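## Task

Same job for the screw holding the cable lug behind label F6: turn it in with the motor until the motor stops on its own (stopped_at_torque=1), then leave it untouched. All other screws must stay as they started. A screw pushed in rather than turned must be fully backed out and redriven. Then lift the tool well above the head, let go and clear away.

## Robot and tools

ROBOT. One UR12e-type six-joint arm carrying a powered screwdriver: a hex key inside a thin vacuum sleeve that can hold a screw. The tool point (end_effector_position) is the key's tip when unloaded; the key points along the tool point's +z axis and can be pressed back 12 mm. A flat block sticks out about 9 cm from the last joint's axis toward the tool's -y side and rotates with the tool, so watch its clearance. Joint ranges (rad): shoulder pan -3.142..3.142, elbow 0..3.142, the other four -6.283..6.283. The elbow cannot go fully straight.

FRAME. All poses are absolute, in the scene frame: origin on the table top under the arm's base, +z up, +y to the left when facing along +x. Positions in metres, orientation as a quaternion qw, qx, qy, qz (w first). The base may be slightly tilted, and the reported tool point can be a bit off, worse at long reach.

ROW FORMAT (shared by execute_actions and move): 10 numbers, for the single arm: x, y, z, qw, qx, qy, qz, spindle, torque_limit, sleeve_vacuum. The first seven are a target pose for the tool point, not an offset. Resend the orientation you want in every row; the reported quaternion may have drifted. spindle is in [-1, 1]: +1 spins the key clockwise at 500 rpm (screw goes in), -1 the reverse, with a 0.5 s ramp-up; the motor keeps its last value and keeps running between calls and while you think, and the arm does not follow the screw on its own, so finish with spindle 0. torque_limit in [-1, 1] maps linearly from 0.3 N m (-1) to 1.2 N m (+1); it begins at the minimum, which may stall before the screw is really tight, so raise it. sleeve_vacuum in [-1, 1]: above 0.01 holds a screw, anything else releases. torque_limit and sleeve_vacuum persist until changed.

execute_actions(actions): a list of actions; each action is a table of up to 15 rows, one row per 1/30 s step; if shorter, its last row is held for the rest of the 15 steps. An empty list just returns state and images. A target more than 0.6 m from the tool point (along any of its current axes) at the start of an action is refused; a malformed action, or a first action failing that check against the last reported state, rejects the whole call. Each step, the commanded pose is clipped to 100 mm and 16 degrees from the measured pose; after an action the arm goes at most to the last clipped pose, so continue far moves in later actions. Motion lags commands by about 0.17 s; position wins over orientation if both cannot be met.

move(target, speed, stop_force, blocking): a straight path toward one row's pose, lasting 0.5 to 10 s (cut off at 10 s). speed 0.002 to 0.5 m/s, default 0.25; rotation up to twice that in rad/s. The tool numbers are applied at the start. stop_force (13 to 80 N, optional, not usable in the first 0.2 s) ends the path when the wrist sensor sees that much extra push against the motion for two steps; the tool then backs to where it was two steps before. Use it with very low speed when touching down; peaks can still exceed it, and it is unreliable on moves that rotate. Omit it when moving off a surface. blocking=false returns after 0.5 s while the arm keeps going (not allowed with stop_force); then use wait(0) or stop before new motion commands. The result adds a move: line with the ending (done, contact, off_target, moving, held, fault), limits (paced = pose clipped; held = some steps blocked, after which the arm may suddenly run fast) and the distance to target.

wait(seconds): 0 to 10, robot holds its last command. stop(): brakes a running move; the tool motor keeps going. zoom_image(camera, region): camera is cam_head_left, cam_head_right, cam_high, cam_low or cam_wrist (all 504x504); region [x0, y0, x1, y1] in pixels, top-left origin, at most 504 by 504. read_manual(section): only "licences". finished_scene(scene): ends the current scene by its number, irreversibly, and reports success; replying without a tool call ends everything.

SCREWING. Place the tool point on the screw's axis, 2 mm below the top of the head, and rotate slowly with spindle between -0.2 and 0.2: negative seats the key without driving, positive also drives. While the screw turns in, lower the arm 0.7 mm per turn. The motor stops at 95% of the torque limit (head seated or thread jammed) and stopped_at_torque becomes 1; a new positive spindle only works after spindle has stayed at 0 or below for 0.5 s.

RESULTS. Each result has the tool point pose and velocities, joint positions, joint torques (drive output with offsets and noise, nonzero in free air), and Wrist force / Wrist torque in the tool's own axes (offset up to about 5.5 N, noise sd up to 3.4 N, saturating near 100 N; force points from the surface into the arm; "no reading" is harmless). Action calls list step positions, with HELD where a step was held back. "pose unreachable" means the clearance check altered or blocked the command; "Hand target" is the pose being driven toward. MOTOR HOT appears at 70 °C; at 85 °C an OVER-TEMPERATURE FAULT brakes the arm until it cools.

AVOID. The arm is stiff: commanding even slightly past a firm contact can trigger a fault. A joint reaching its load limit (shoulder 306, elbow 139, wrists 50.2 N m) or 150 N external force stops the arm for 10 s and drops the rest of the call. Approach slowly, do not slam, press hard, drop screws or knock anything off the table, and never press a screw in without turning it.

Each tool is called after "Request:" by a JSON object that holds its "name" and its "arguments".

## Session

Request:
{"name": "execute_actions", "arguments": {"actions": []}}

Scene clock: 0.00 s.
end_effector_position=(+0.4114, +0.0719, +0.2987) sleeve_vacuum_kpa=0 screw_detected=0 stopped_at_torque=0 turns=0.00 end_effector_quat_wxyz=(+0.001, +0.707, +0.707, -0.002) end_effector_velocity=(+0.000, -0.000, -0.000) end_effector_angular_velocity=(-0.000, -0.000, -0.001)
Joint positions: [-0.455 -2.119  2.162 -1.614 -1.569 -0.454]
Joint velocities: [-0.001 -0.     0.    -0.    -0.    -0.   ]
Joint torques (N m, as the arm reports them, + toward a larger angle): no reading
Motor temperatures (°C, as the motors report them): [22 24 22 33 30 26]
Wrist force (N, on the end effector, along its own x y z axes, offset not removed): no reading
Wrist torque (N m, same axes, about the end effector's origin, offset not removed): no reading
Hand target: +0.411, +0.072, +0.299; +0.001, +0.707, +0.707, -0.002

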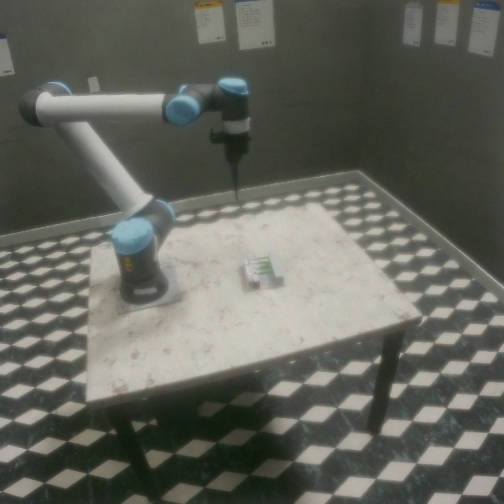

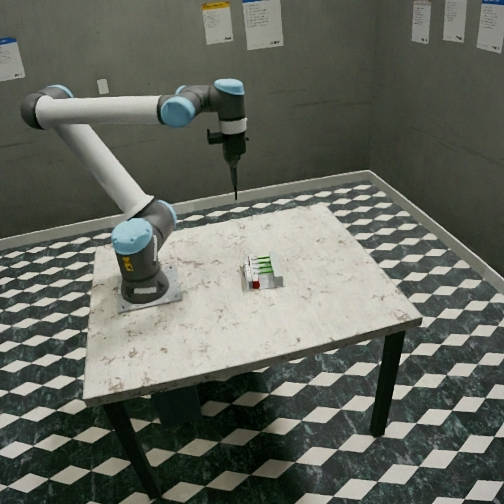

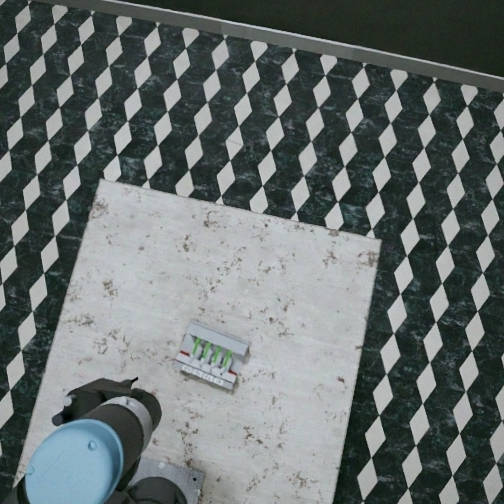

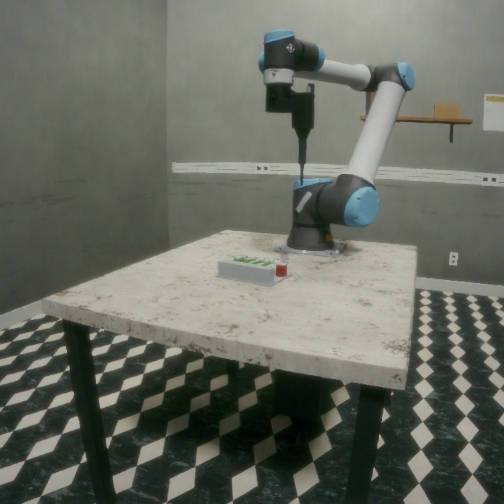

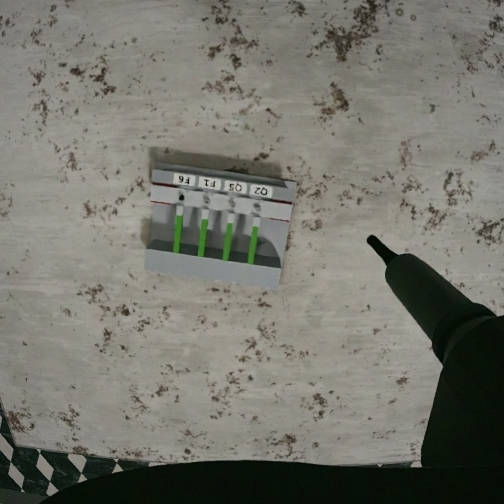

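Request:
{"name": "move", "arguments": {"target": [0.418,-0.103,0.11,0,0.7071,0.7071,0,0,1,0]}}

Request:
{"name": "zoom_image", "arguments": {"camera": "cam_wrist", "region": [300, 150, 500, 320]}}

Scene clock: 1.97 s.
end_effector_position=(+0.4177, -0.1032, +0.1101) sleeve_vacuum_kpa=0 screw_detected=0 stopped_at_torque=0 turns=0.00 end_effector_quat_wxyz=(+0.000, +0.707, +0.707, -0.000) end_effector_velocity=(+0.001, -0.001, -0.002) end_effector_angular_velocity=(+0.001, -0.000, -0.000)
Joint positions: [-0.807 -1.912  2.401 -2.058 -1.565 -0.805]
Joint velocities: [-0.002  0.006  0.001 -0.007  0.001 -0.002]
Joint torques (N m, as the arm reports them, + toward a larger angle): [-14.92  -6.71 -43.59  -7.6    3.12  -3.01]
Motor temperatures (°C, as the motors report them): [22 24 22 33 30 26]
Wrist force (N, on the end effector, along its own x y z axes, offset not removed): [0.5 -0.3 -0.1]
Wrist torque (N m, same axes, about the end effector's origin, offset not removed): [-0.28 -0.46 0.14]
Hand target: +0.418, -0.103, +0.110; +0.000, +0.707, +0.707, -0.000
Off the commanded pose: 0.000 m, 0 deg.
move: done

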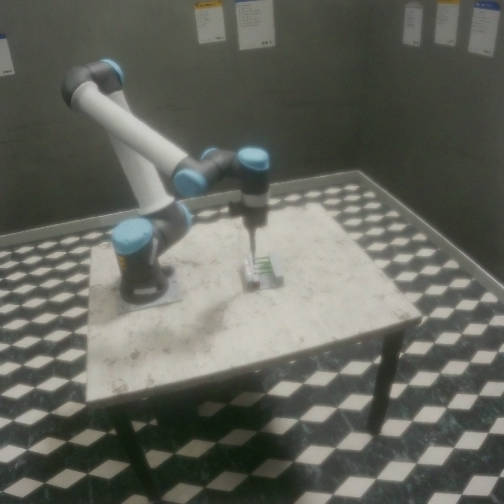

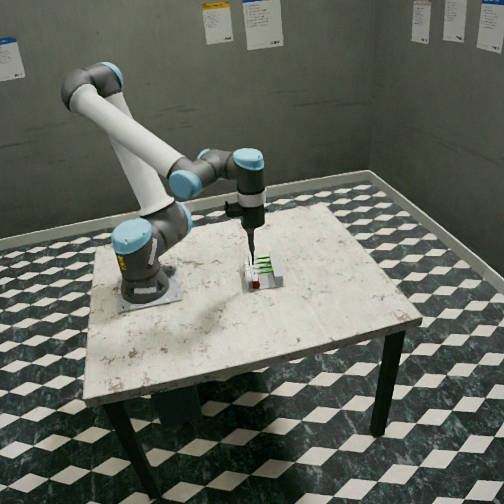

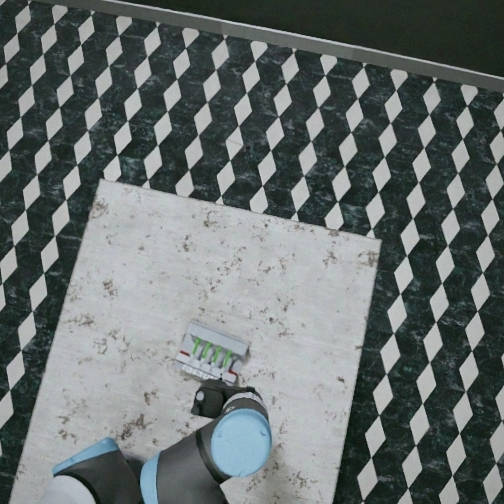

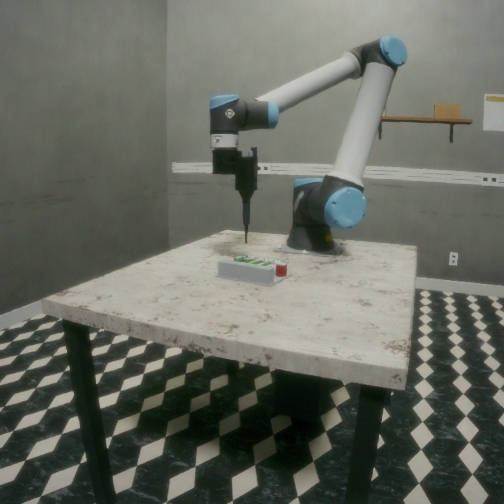

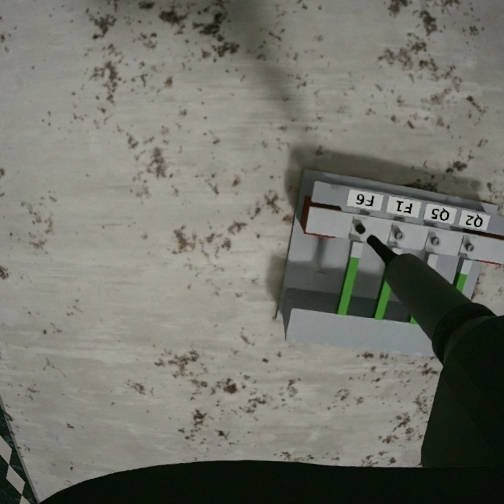

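Region (300, 150, 500, 320) of cam_wrist's 504x504 image, scaled by 2.520, with more detail than that image has; it fills the top 428 rows of this view, and the rest is white.

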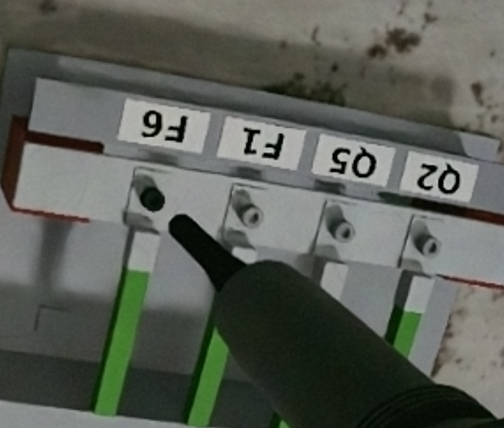

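Request:
{"name": "move", "arguments": {"target": [0.422,-0.099,0.085,0,0.7071,0.7071,0,0,1,0], "speed": 0.1}}

Request:
{"name": "zoom_image", "arguments": {"camera": "cam_wrist", "region": [320, 190, 420, 280]}}

Request:
{"name": "zoom_image", "arguments": {"camera": "cam_low", "region": [210, 220, 300, 295]}}

Request:
{"name": "zoom_image", "arguments": {"camera": "cam_head_right", "region": [230, 235, 290, 295]}}

Scene clock: 3.13 s.
end_effector_position=(+0.4220, -0.0990, +0.0854) sleeve_vacuum_kpa=0 screw_detected=0 stopped_at_torque=0 turns=0.00 end_effector_quat_wxyz=(-0.000, +0.707, +0.707, +0.000) end_effector_velocity=(+0.001, +0.000, -0.003) end_effector_angular_velocity=(-0.000, +0.000, +0.000)
Joint positions: [-0.793 -1.876  2.429 -2.122 -1.565 -0.791]
Joint velocities: [ 0.002  0.005  0.003 -0.008 -0.     0.001]
Joint torques (N m, as the arm reports them, + toward a larger angle): [ 16.76 -10.7  -41.92  -7.67   0.61   2.46]
Motor temperatures (°C, as the motors report them): [22 24 22 33 30 26]
Wrist force (N, on the end effector, along its own x y z axes, offset not removed): [-2.2 -0.7 1.8]
Wrist torque (N m, same axes, about the end effector's origin, offset not removed): [-0.40 0.47 0.16]
Hand target: +0.422, -0.099, +0.085; -0.000, +0.707, +0.707, +0.000
Off the commanded pose: 0.000 m, 0 deg.
move: done

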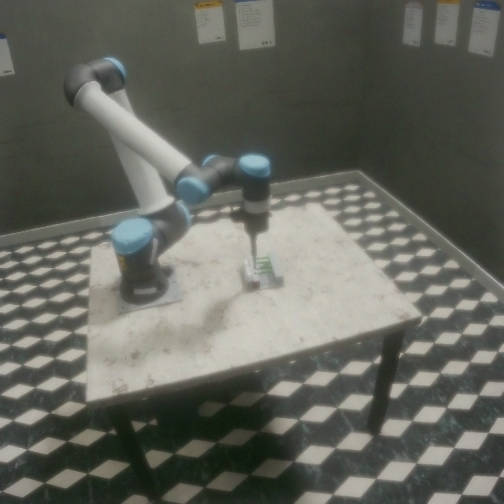

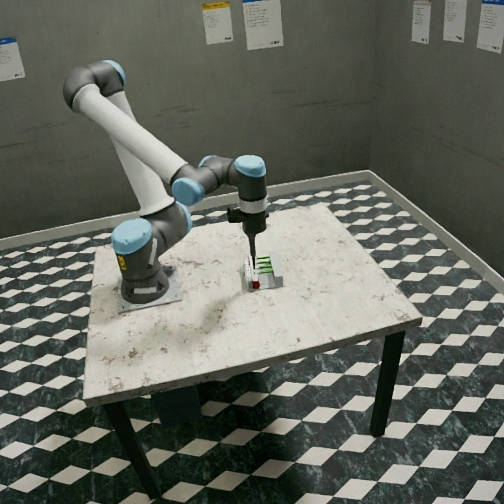

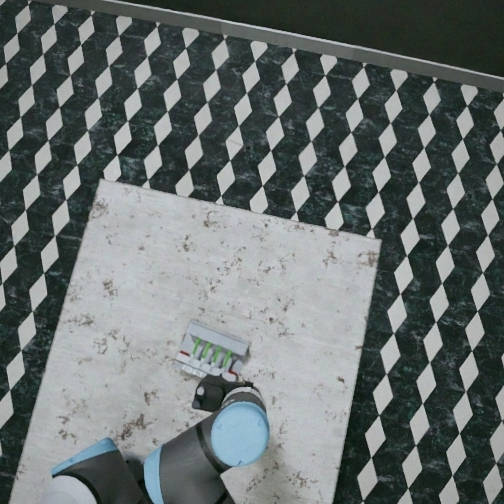

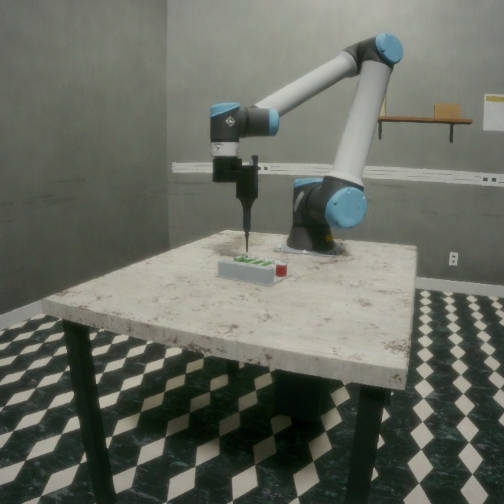

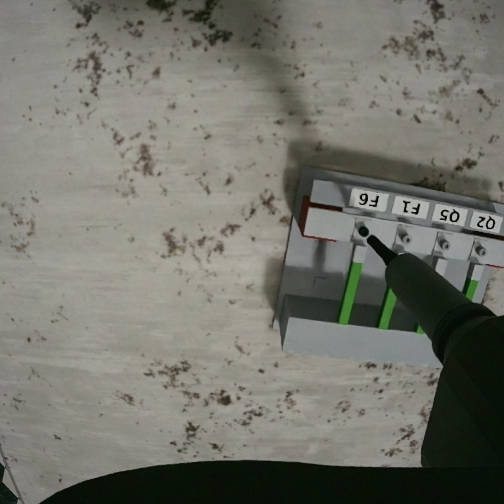

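Region (320, 190, 420, 280) of cam_wrist's 504x504 image, scaled by 5.040, with more detail than that image has; it fills the top 454 rows of this view, and the rest is white.

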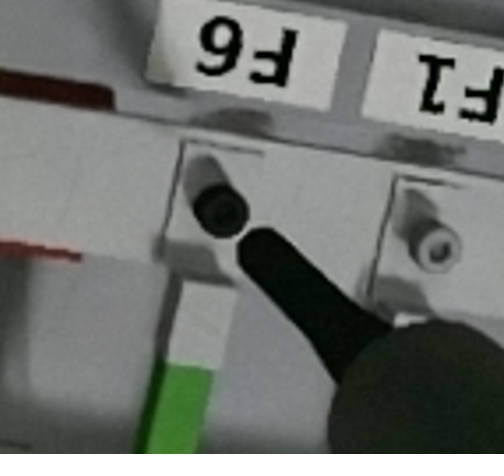

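Region (210, 220, 300, 295) of cam_low's 504x504 image, scaled by 5.600, with more detail than that image has.

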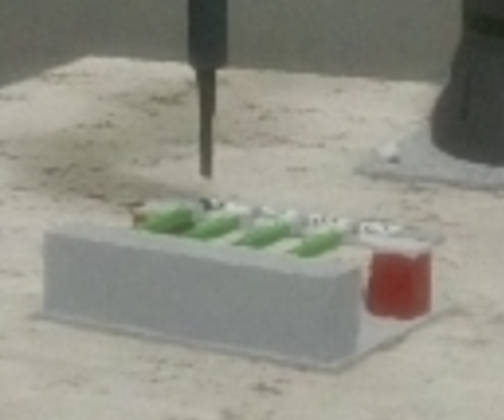

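Region (230, 235, 290, 295) of cam_head_right's 504x504 image, scaled by 8.400, with more detail than that image has.

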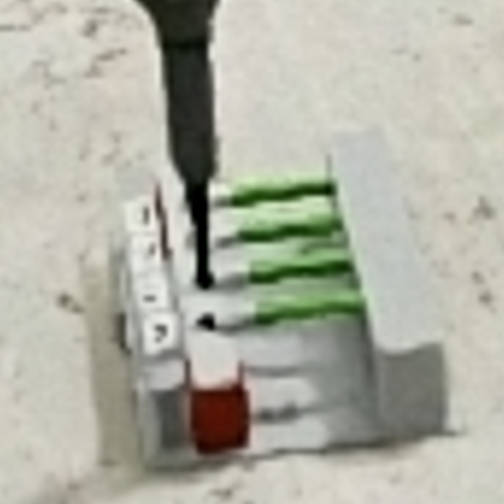

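Request:
{"name": "move", "arguments": {"target": [0.4213,-0.099,0.074,0,0.7071,0.7071,0,0,1,0], "speed": 0.04}}

Request:
{"name": "zoom_image", "arguments": {"camera": "cam_wrist", "region": [340, 210, 400, 265]}}

Request:
{"name": "zoom_image", "arguments": {"camera": "cam_low", "region": [225, 235, 275, 275]}}

Scene clock: 4.33 s.
end_effector_position=(+0.4213, -0.0990, +0.0743) sleeve_vacuum_kpa=0 screw_detected=0 stopped_at_torque=0 turns=0.00 end_effector_quat_wxyz=(-0.000, +0.707, +0.707, -0.000) end_effector_velocity=(-0.001, -0.000, -0.003) end_effector_angular_velocity=(+0.001, +0.001, -0.001)
Joint positions: [-0.794 -1.862  2.443 -2.15  -1.565 -0.792]
Joint velocities: [-0.002  0.004  0.003 -0.006  0.    -0.   ]
Joint torques (N m, as the arm reports them, + toward a larger angle): [-13.47 -10.05 -39.99  -7.63  -1.74  -3.12]
Motor temperatures (°C, as the motors report them): [22 24 22 33 30 26]
Wrist force (N, on the end effector, along its own x y z axes, offset not removed): [0.4 -2.2 0.0]
Wrist torque (N m, same axes, about the end effector's origin, offset not removed): [-0.83 -0.42 0.30]
Hand target: +0.421, -0.099, +0.074; -0.000, +0.707, +0.707, -0.000
Off the commanded pose: 0.000 m, 0 deg.
move: done

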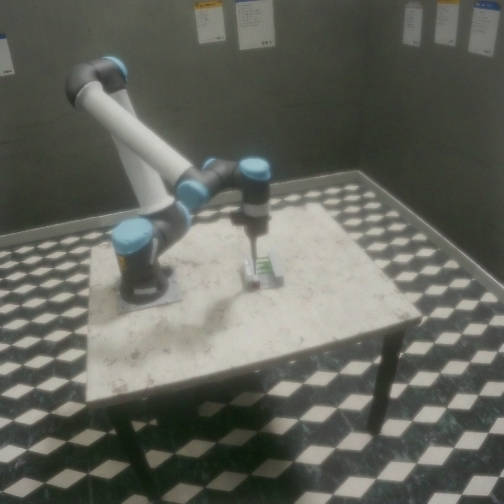

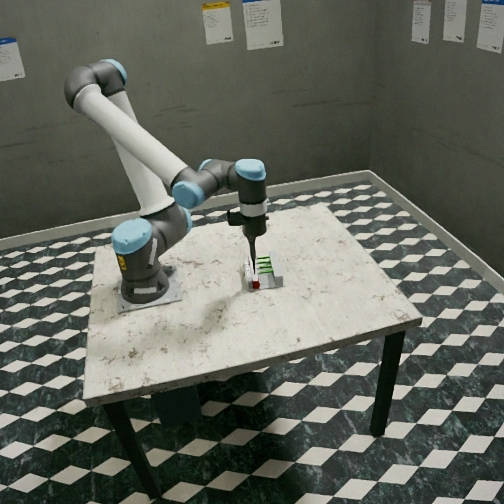

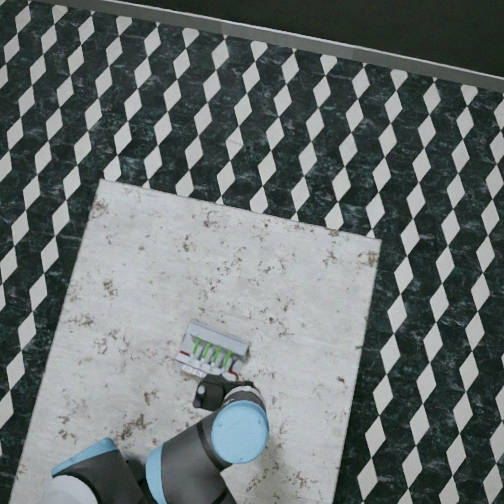

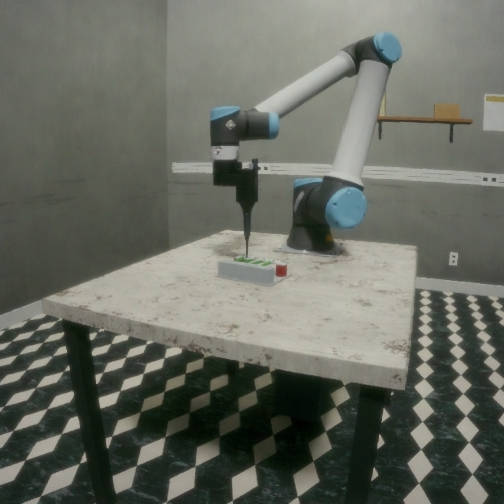

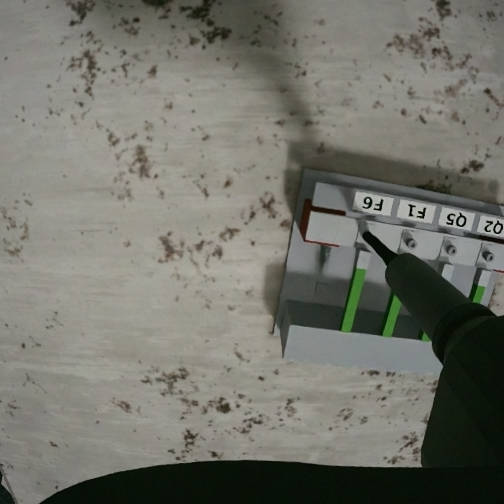

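Region (340, 210, 400, 265) of cam_wrist's 504x504 image, scaled by 8.400, with more detail than that image has; it fills the top 462 rows of this view, and the rest is white.

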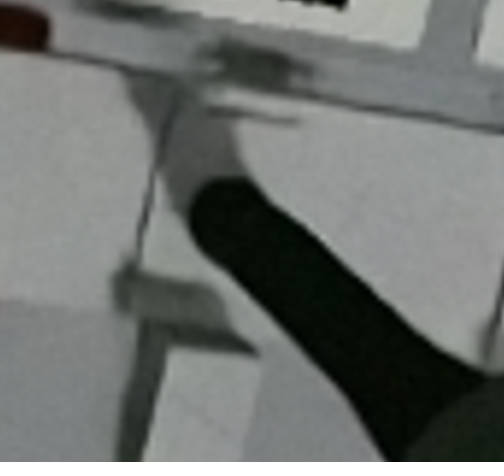

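Region (225, 235, 275, 275) of cam_low's 504x504 image, scaled by 10.080, with more detail than that image has; it fills the top 403 rows of this view, and the rest is white.

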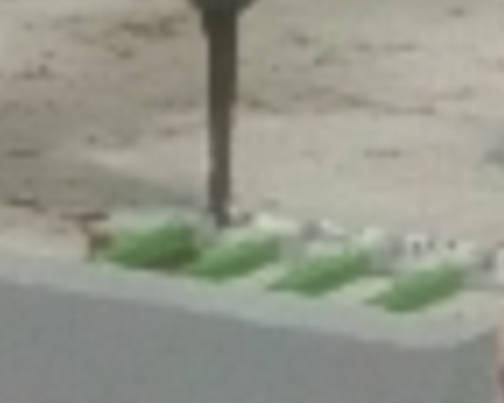

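Request:
{"name": "move", "arguments": {"target": [0.4213,-0.099,0.064,0,0.7071,0.7071,0,0.05,1,1], "speed": 0.004, "stop_force": 13}}

Request:
{"name": "zoom_image", "arguments": {"camera": "cam_wrist", "region": [340, 210, 400, 265]}}

Scene clock: 7.20 s.
end_effector_position=(+0.4213, -0.0990, +0.0641) sleeve_vacuum_kpa=14 screw_detected=0 stopped_at_torque=0 turns=1.14 end_effector_quat_wxyz=(+0.000, +0.707, +0.707, -0.000) end_effector_velocity=(-0.001, +0.001, -0.001) end_effector_angular_velocity=(+0.001, +0.002, +0.001)
Joint positions: [-0.794 -1.848  2.456 -2.177 -1.565 -0.792]
Joint velocities: [ 0.     0.002  0.002 -0.001 -0.001 -0.   ]
Joint torques (N m, as the arm reports them, + toward a larger angle): [ 14.95  -6.33 -35.11  -7.56  -1.41   2.55]
Motor temperatures (°C, as the motors report them): [22 24 22 33 30 26]
Wrist force (N, on the end effector, along its own x y z axes, offset not removed): [0.0 -1.5 -7.6]
Wrist torque (N m, same axes, about the end effector's origin, offset not removed): [-0.57 -0.24 0.17]
Hand target: +0.421, -0.099, +0.064; -0.000, +0.707, +0.707, +0.000
Off the commanded pose: 0.000 m, 0 deg.
move: done

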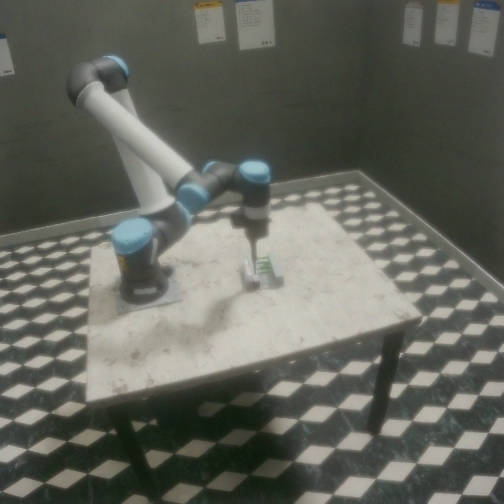

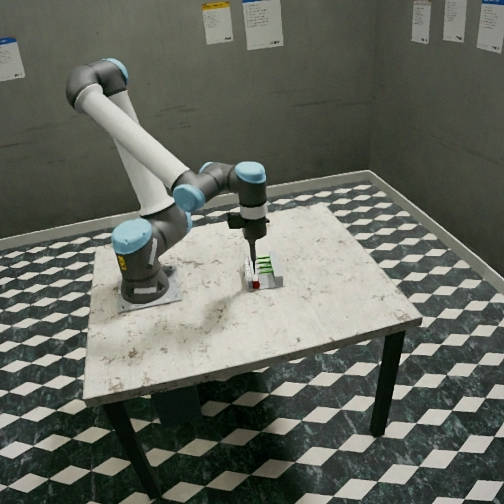

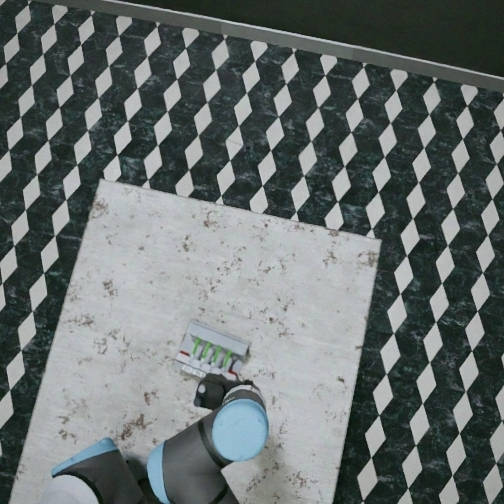

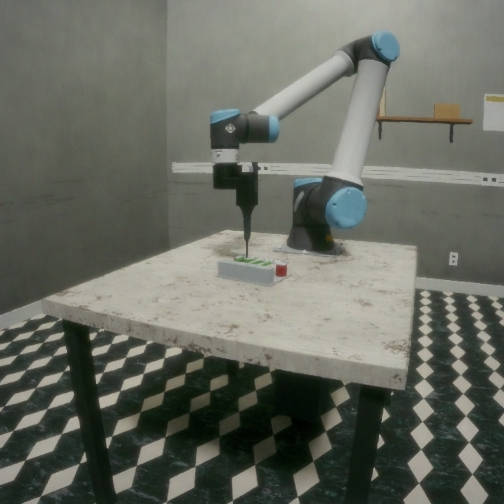

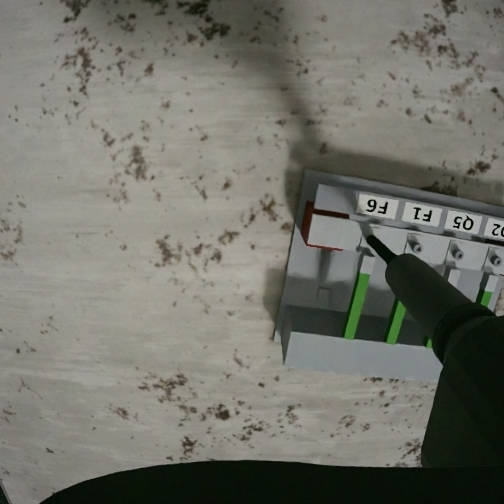

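Region (340, 210, 400, 265) of cam_wrist's 504x504 image, scaled by 8.400, with more detail than that image has; it fills the top 462 rows of this view, and the rest is white.

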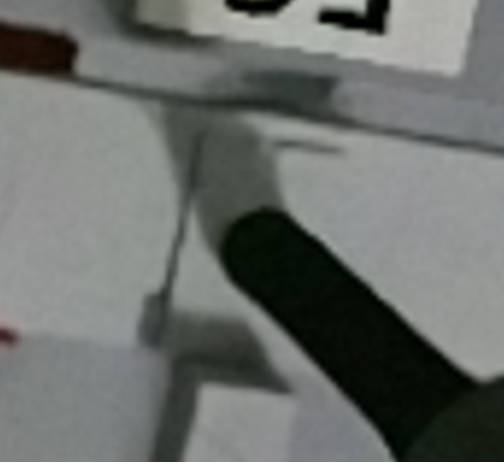

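Request:
{"name": "wait", "arguments": {"seconds": 1}}

Scene clock: 8.43 s.
end_effector_position=(+0.4213, -0.0990, +0.0640) sleeve_vacuum_kpa=14 screw_detected=0 stopped_at_torque=0 turns=1.65 end_effector_quat_wxyz=(-0.000, +0.707, +0.707, -0.000) end_effector_velocity=(+0.000, -0.001, -0.000) end_effector_angular_velocity=(-0.001, -0.001, -0.000)
Joint positions: [-0.794 -1.847  2.456 -2.177 -1.565 -0.792]
Joint velocities: [-0.001 -0.     0.    -0.001 -0.    -0.   ]
Joint torques (N m, as the arm reports them, + toward a larger angle): [ 15.36  -8.12 -35.52  -7.17  -1.29   2.45]
Motor temperatures (°C, as the motors report them): [22 24 22 33 30 26]
Wrist force (N, on the end effector, along its own x y z axes, offset not removed): [-0.5 -1.7 -7.5]
Wrist torque (N m, same axes, about the end effector's origin, offset not removed): [-0.57 -0.10 0.23]
Hand target: +0.421, -0.099, +0.064; -0.000, +0.707, +0.707, +0.000
Off the commanded pose: 0.000 m, 0 deg.
wait: 1.00 s; no rest ("spindle" is on)

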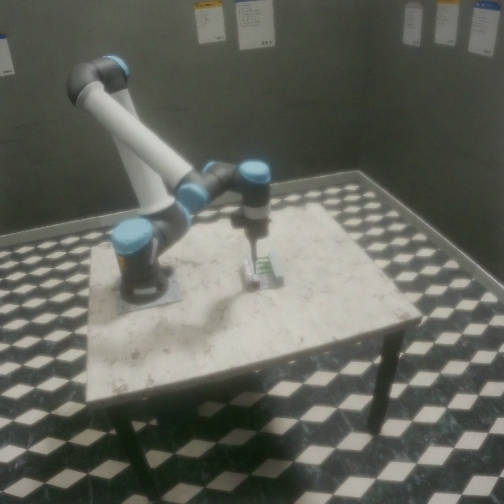

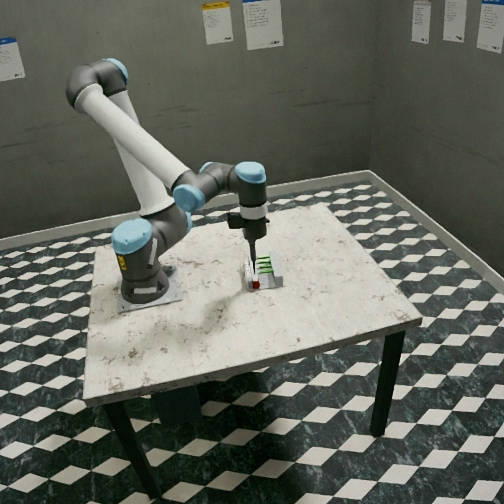

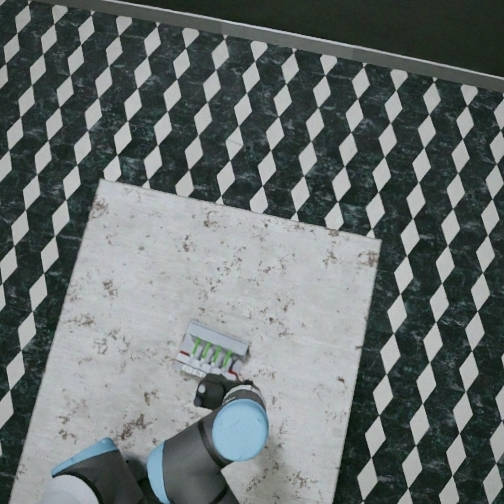

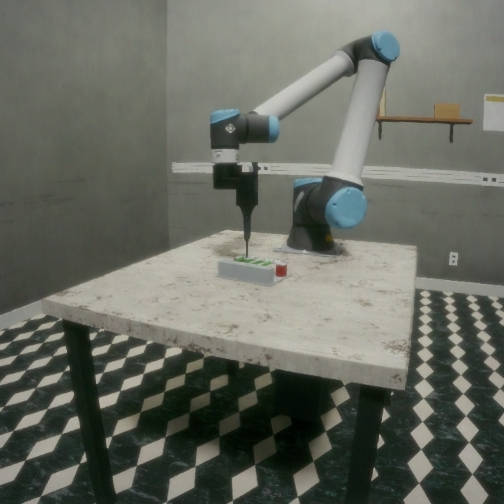

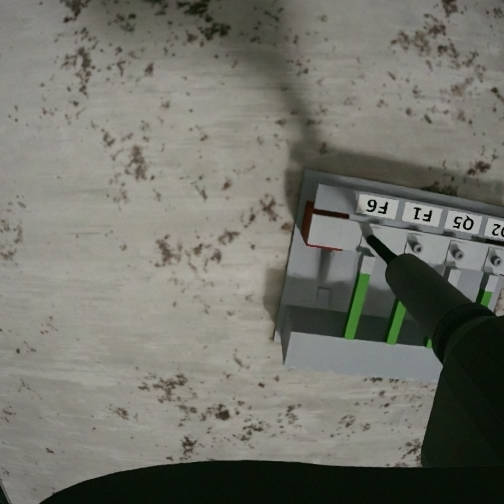

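Request:
{"name": "move", "arguments": {"target": [0.4213,-0.099,0.092,0,0.7071,0.7071,0,0,1,0], "speed": 0.05}}

Request:
{"name": "zoom_image", "arguments": {"camera": "cam_wrist", "region": [340, 210, 400, 265]}}

Request:
{"name": "zoom_image", "arguments": {"camera": "cam_low", "region": [225, 225, 275, 270]}}

Request:
{"name": "zoom_image", "arguments": {"camera": "cam_head_left", "region": [235, 245, 275, 290]}}

Scene clock: 9.77 s.
end_effector_position=(+0.4213, -0.0990, +0.0917) sleeve_vacuum_kpa=0 screw_detected=0 stopped_at_torque=0 turns=1.79 end_effector_quat_wxyz=(+0.000, +0.707, +0.707, -0.000) end_effector_velocity=(+0.000, +0.000, +0.003) end_effector_angular_velocity=(+0.001, -0.001, -0.000)
Joint positions: [-0.794 -1.885  2.422 -2.105 -1.565 -0.792]
Joint velocities: [-0.001 -0.004 -0.003  0.007  0.001 -0.   ]
Joint torques (N m, as the arm reports them, + toward a larger angle): [-12.7  -28.72 -61.83  -1.9   -1.39  -3.27]
Motor temperatures (°C, as the motors report them): [22 24 22 33 30 26]
Wrist force (N, on the end effector, along its own x y z axes, offset not removed): [-1.3 -4.2 -0.3]
Wrist torque (N m, same axes, about the end effector's origin, offset not removed): [-1.40 0.08 0.41]
Hand target: +0.421, -0.099, +0.092; +0.000, +0.707, +0.707, -0.000
Off the commanded pose: 0.000 m, 0 deg.
move: done

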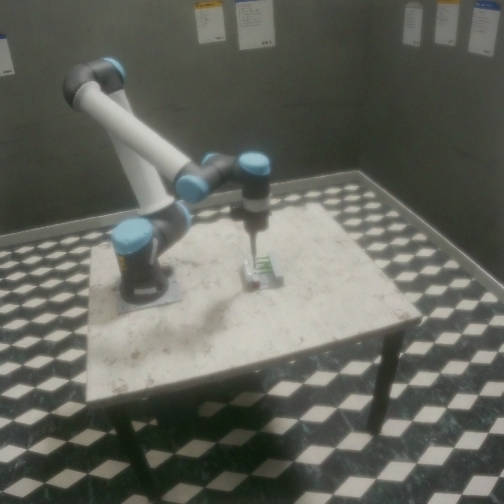

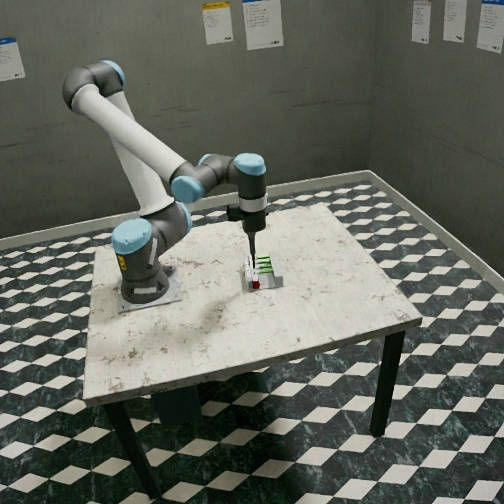

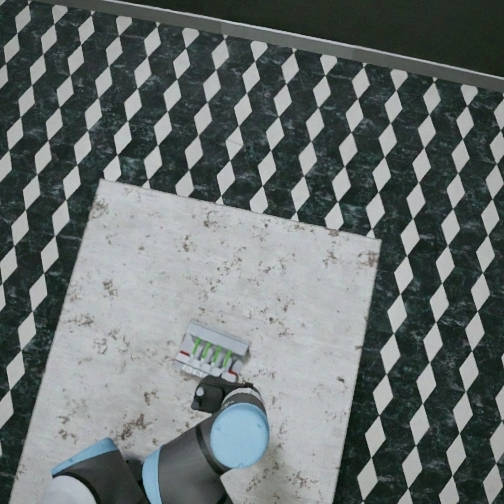

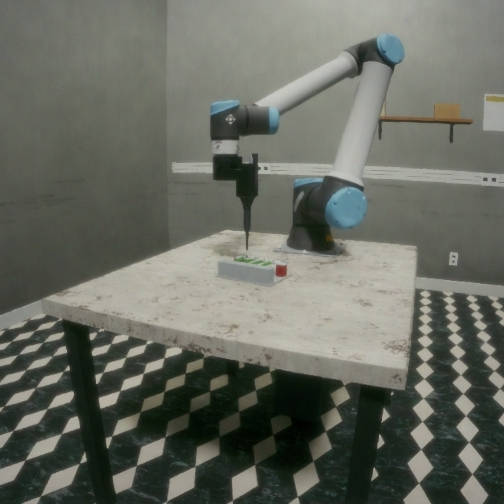

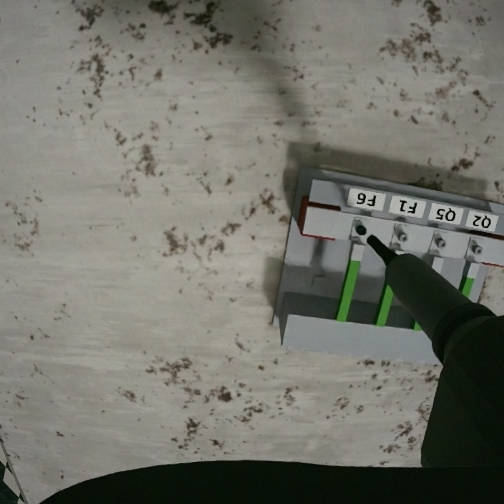

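Region (340, 210, 400, 265) of cam_wrist's 504x504 image, scaled by 8.400, with more detail than that image has; it fills the top 462 rows of this view, and the rest is white.

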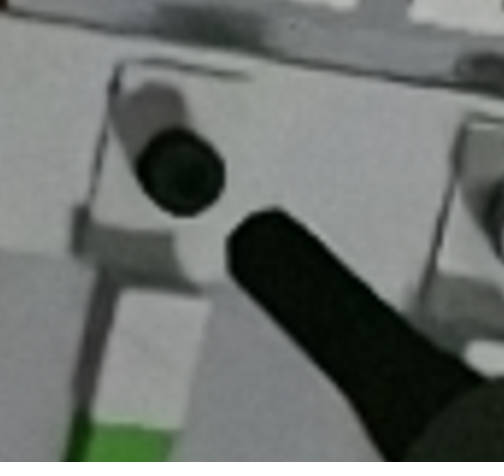

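Region (225, 225, 275, 270) of cam_low's 504x504 image, scaled by 10.080, with more detail than that image has; it fills the top 454 rows of this view, and the rest is white.

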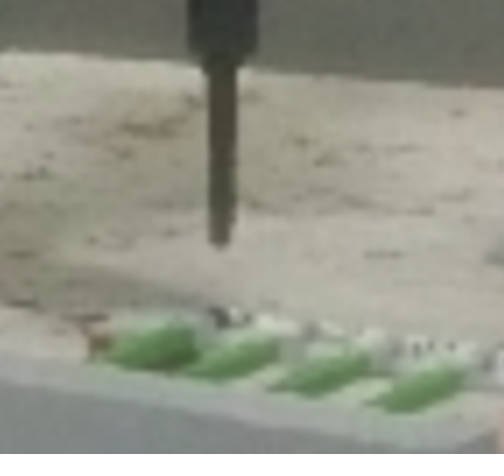

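Region (235, 245, 275, 290) of cam_head_left's 504x504 image, scaled by 11.200, with more detail than that image has.

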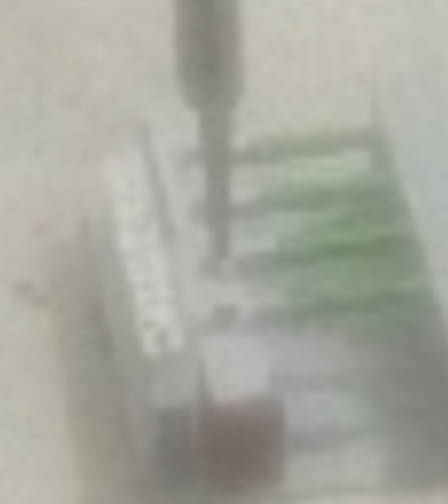

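Request:
{"name": "move", "arguments": {"target": [0.4221,-0.0993,0.072,0,0.7071,0.7071,0,0,1,0], "speed": 0.05}}

Request:
{"name": "move", "arguments": {"target": [0.4221,-0.0993,0.065,0,0.7071,0.7071,0,0.05,1,1], "speed": 0.004, "stop_force": 13}}

Scene clock: 10.97 s.
end_effector_position=(+0.4221, -0.0993, +0.0724) sleeve_vacuum_kpa=0 screw_detected=0 stopped_at_torque=0 turns=1.79 end_effector_quat_wxyz=(-0.000, +0.707, +0.707, -0.000) end_effector_velocity=(+0.001, -0.000, -0.003) end_effector_angular_velocity=(-0.001, -0.002, +0.000)
Joint positions: [-0.793 -1.858  2.445 -2.156 -1.565 -0.791]
Joint velocities: [ 0.     0.005  0.003 -0.01   0.001 -0.   ]
Joint torques (N m, as the arm reports them, + toward a larger angle): [ 16.9  -10.04 -40.06  -7.64  -0.65   2.55]
Motor temperatures (°C, as the motors report them): [22 24 22 33 30 26]
Wrist force (N, on the end effector, along its own x y z axes, offset not removed): [-0.3 -0.9 1.5]
Wrist torque (N m, same axes, about the end effector's origin, offset not removed): [-0.42 -0.13 0.19]
Hand target: +0.422, -0.099, +0.072; -0.000, +0.707, +0.707, +0.000
Off the commanded pose: 0.000 m, 0 deg.
move: done

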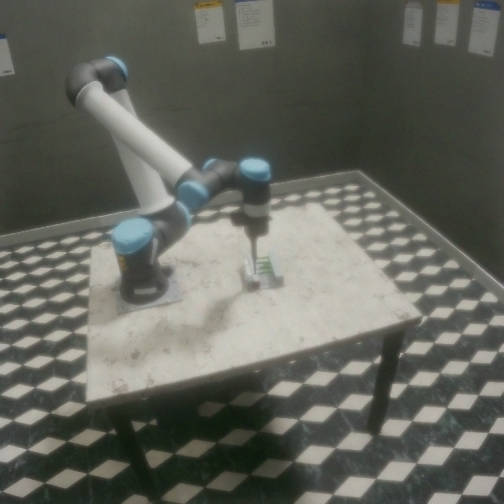

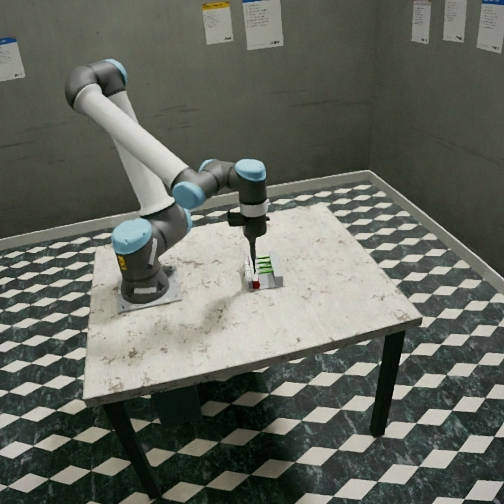

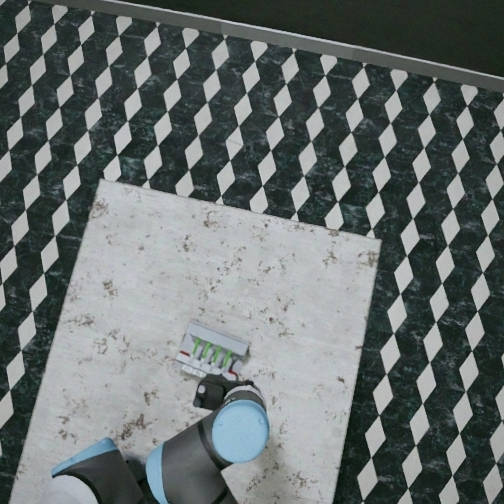

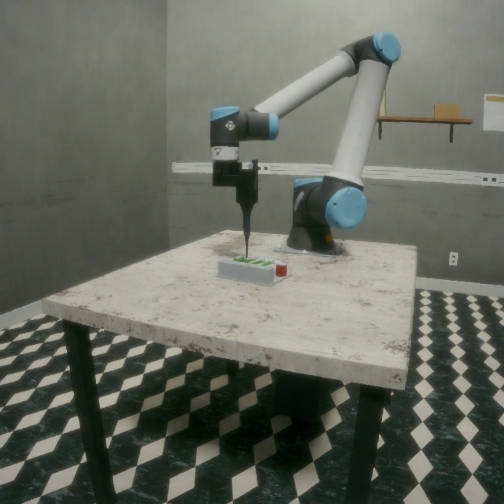

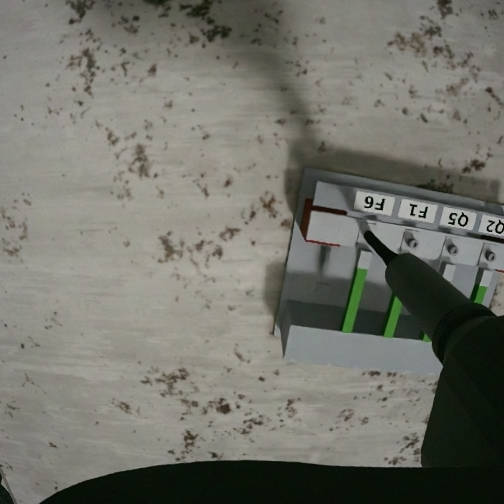

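Scene clock: 13.03 s.
end_effector_position=(+0.4221, -0.0993, +0.0651) sleeve_vacuum_kpa=14 screw_detected=0 stopped_at_torque=0 turns=2.65 end_effector_quat_wxyz=(+0.000, +0.707, +0.707, -0.000) end_effector_velocity=(+0.000, -0.001, -0.001) end_effector_angular_velocity=(-0.001, -0.001, -0.000)
Joint positions: [-0.793 -1.847  2.453 -2.175 -1.565 -0.791]
Joint velocities: [-0.     0.002  0.001 -0.005 -0.    -0.   ]
Joint torques (N m, as the arm reports them, + toward a larger angle): [ 16.28  -6.88 -35.3   -7.53  -0.44   2.55]
Motor temperatures (°C, as the motors report them): [22 24 22 33 30 26]
Wrist force (N, on the end effector, along its own x y z axes, offset not removed): [-1.4 -1.2 -6.8]
Wrist torque (N m, same axes, about the end effector's origin, offset not removed): [-0.58 0.17 0.19]
Hand target: +0.422, -0.099, +0.065; -0.000, +0.707, +0.707, +0.000
Off the commanded pose: 0.000 m, 0 deg.
move: done

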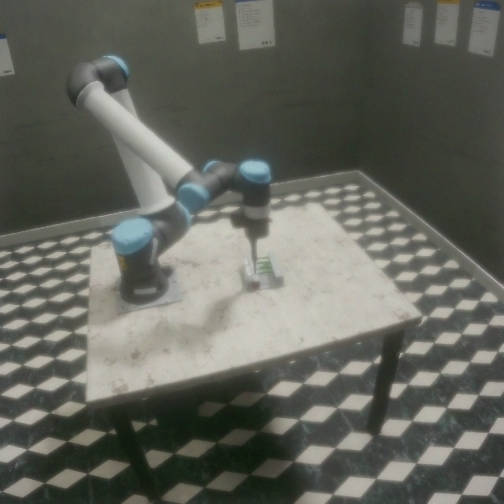

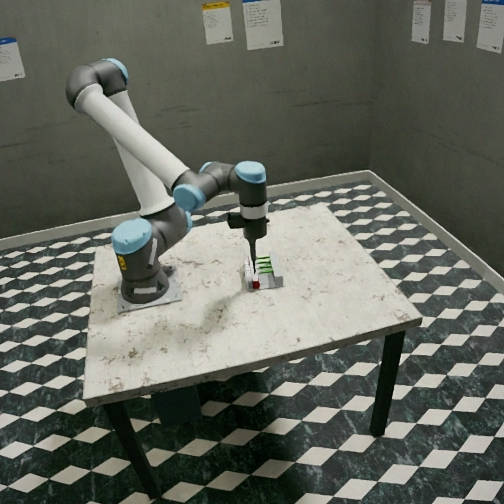

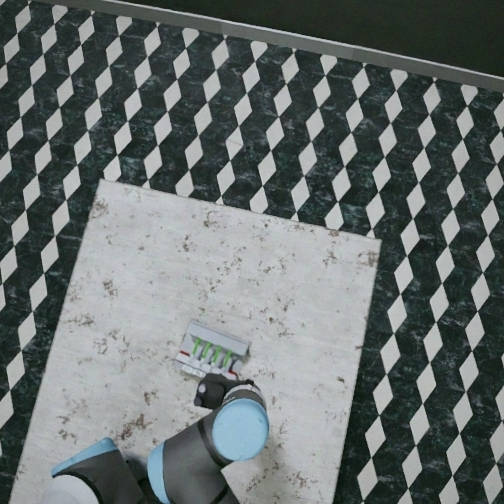

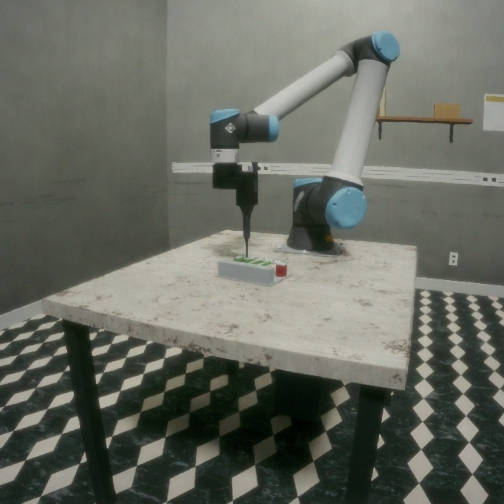

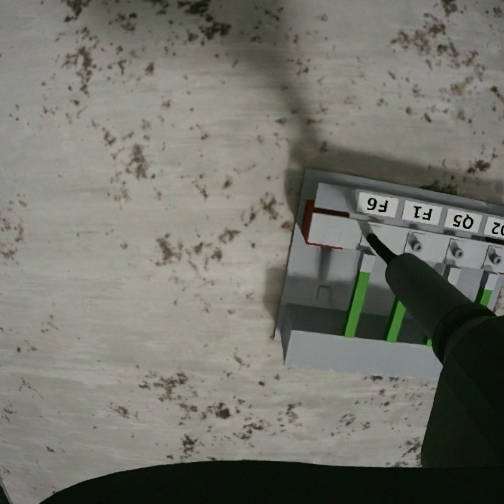

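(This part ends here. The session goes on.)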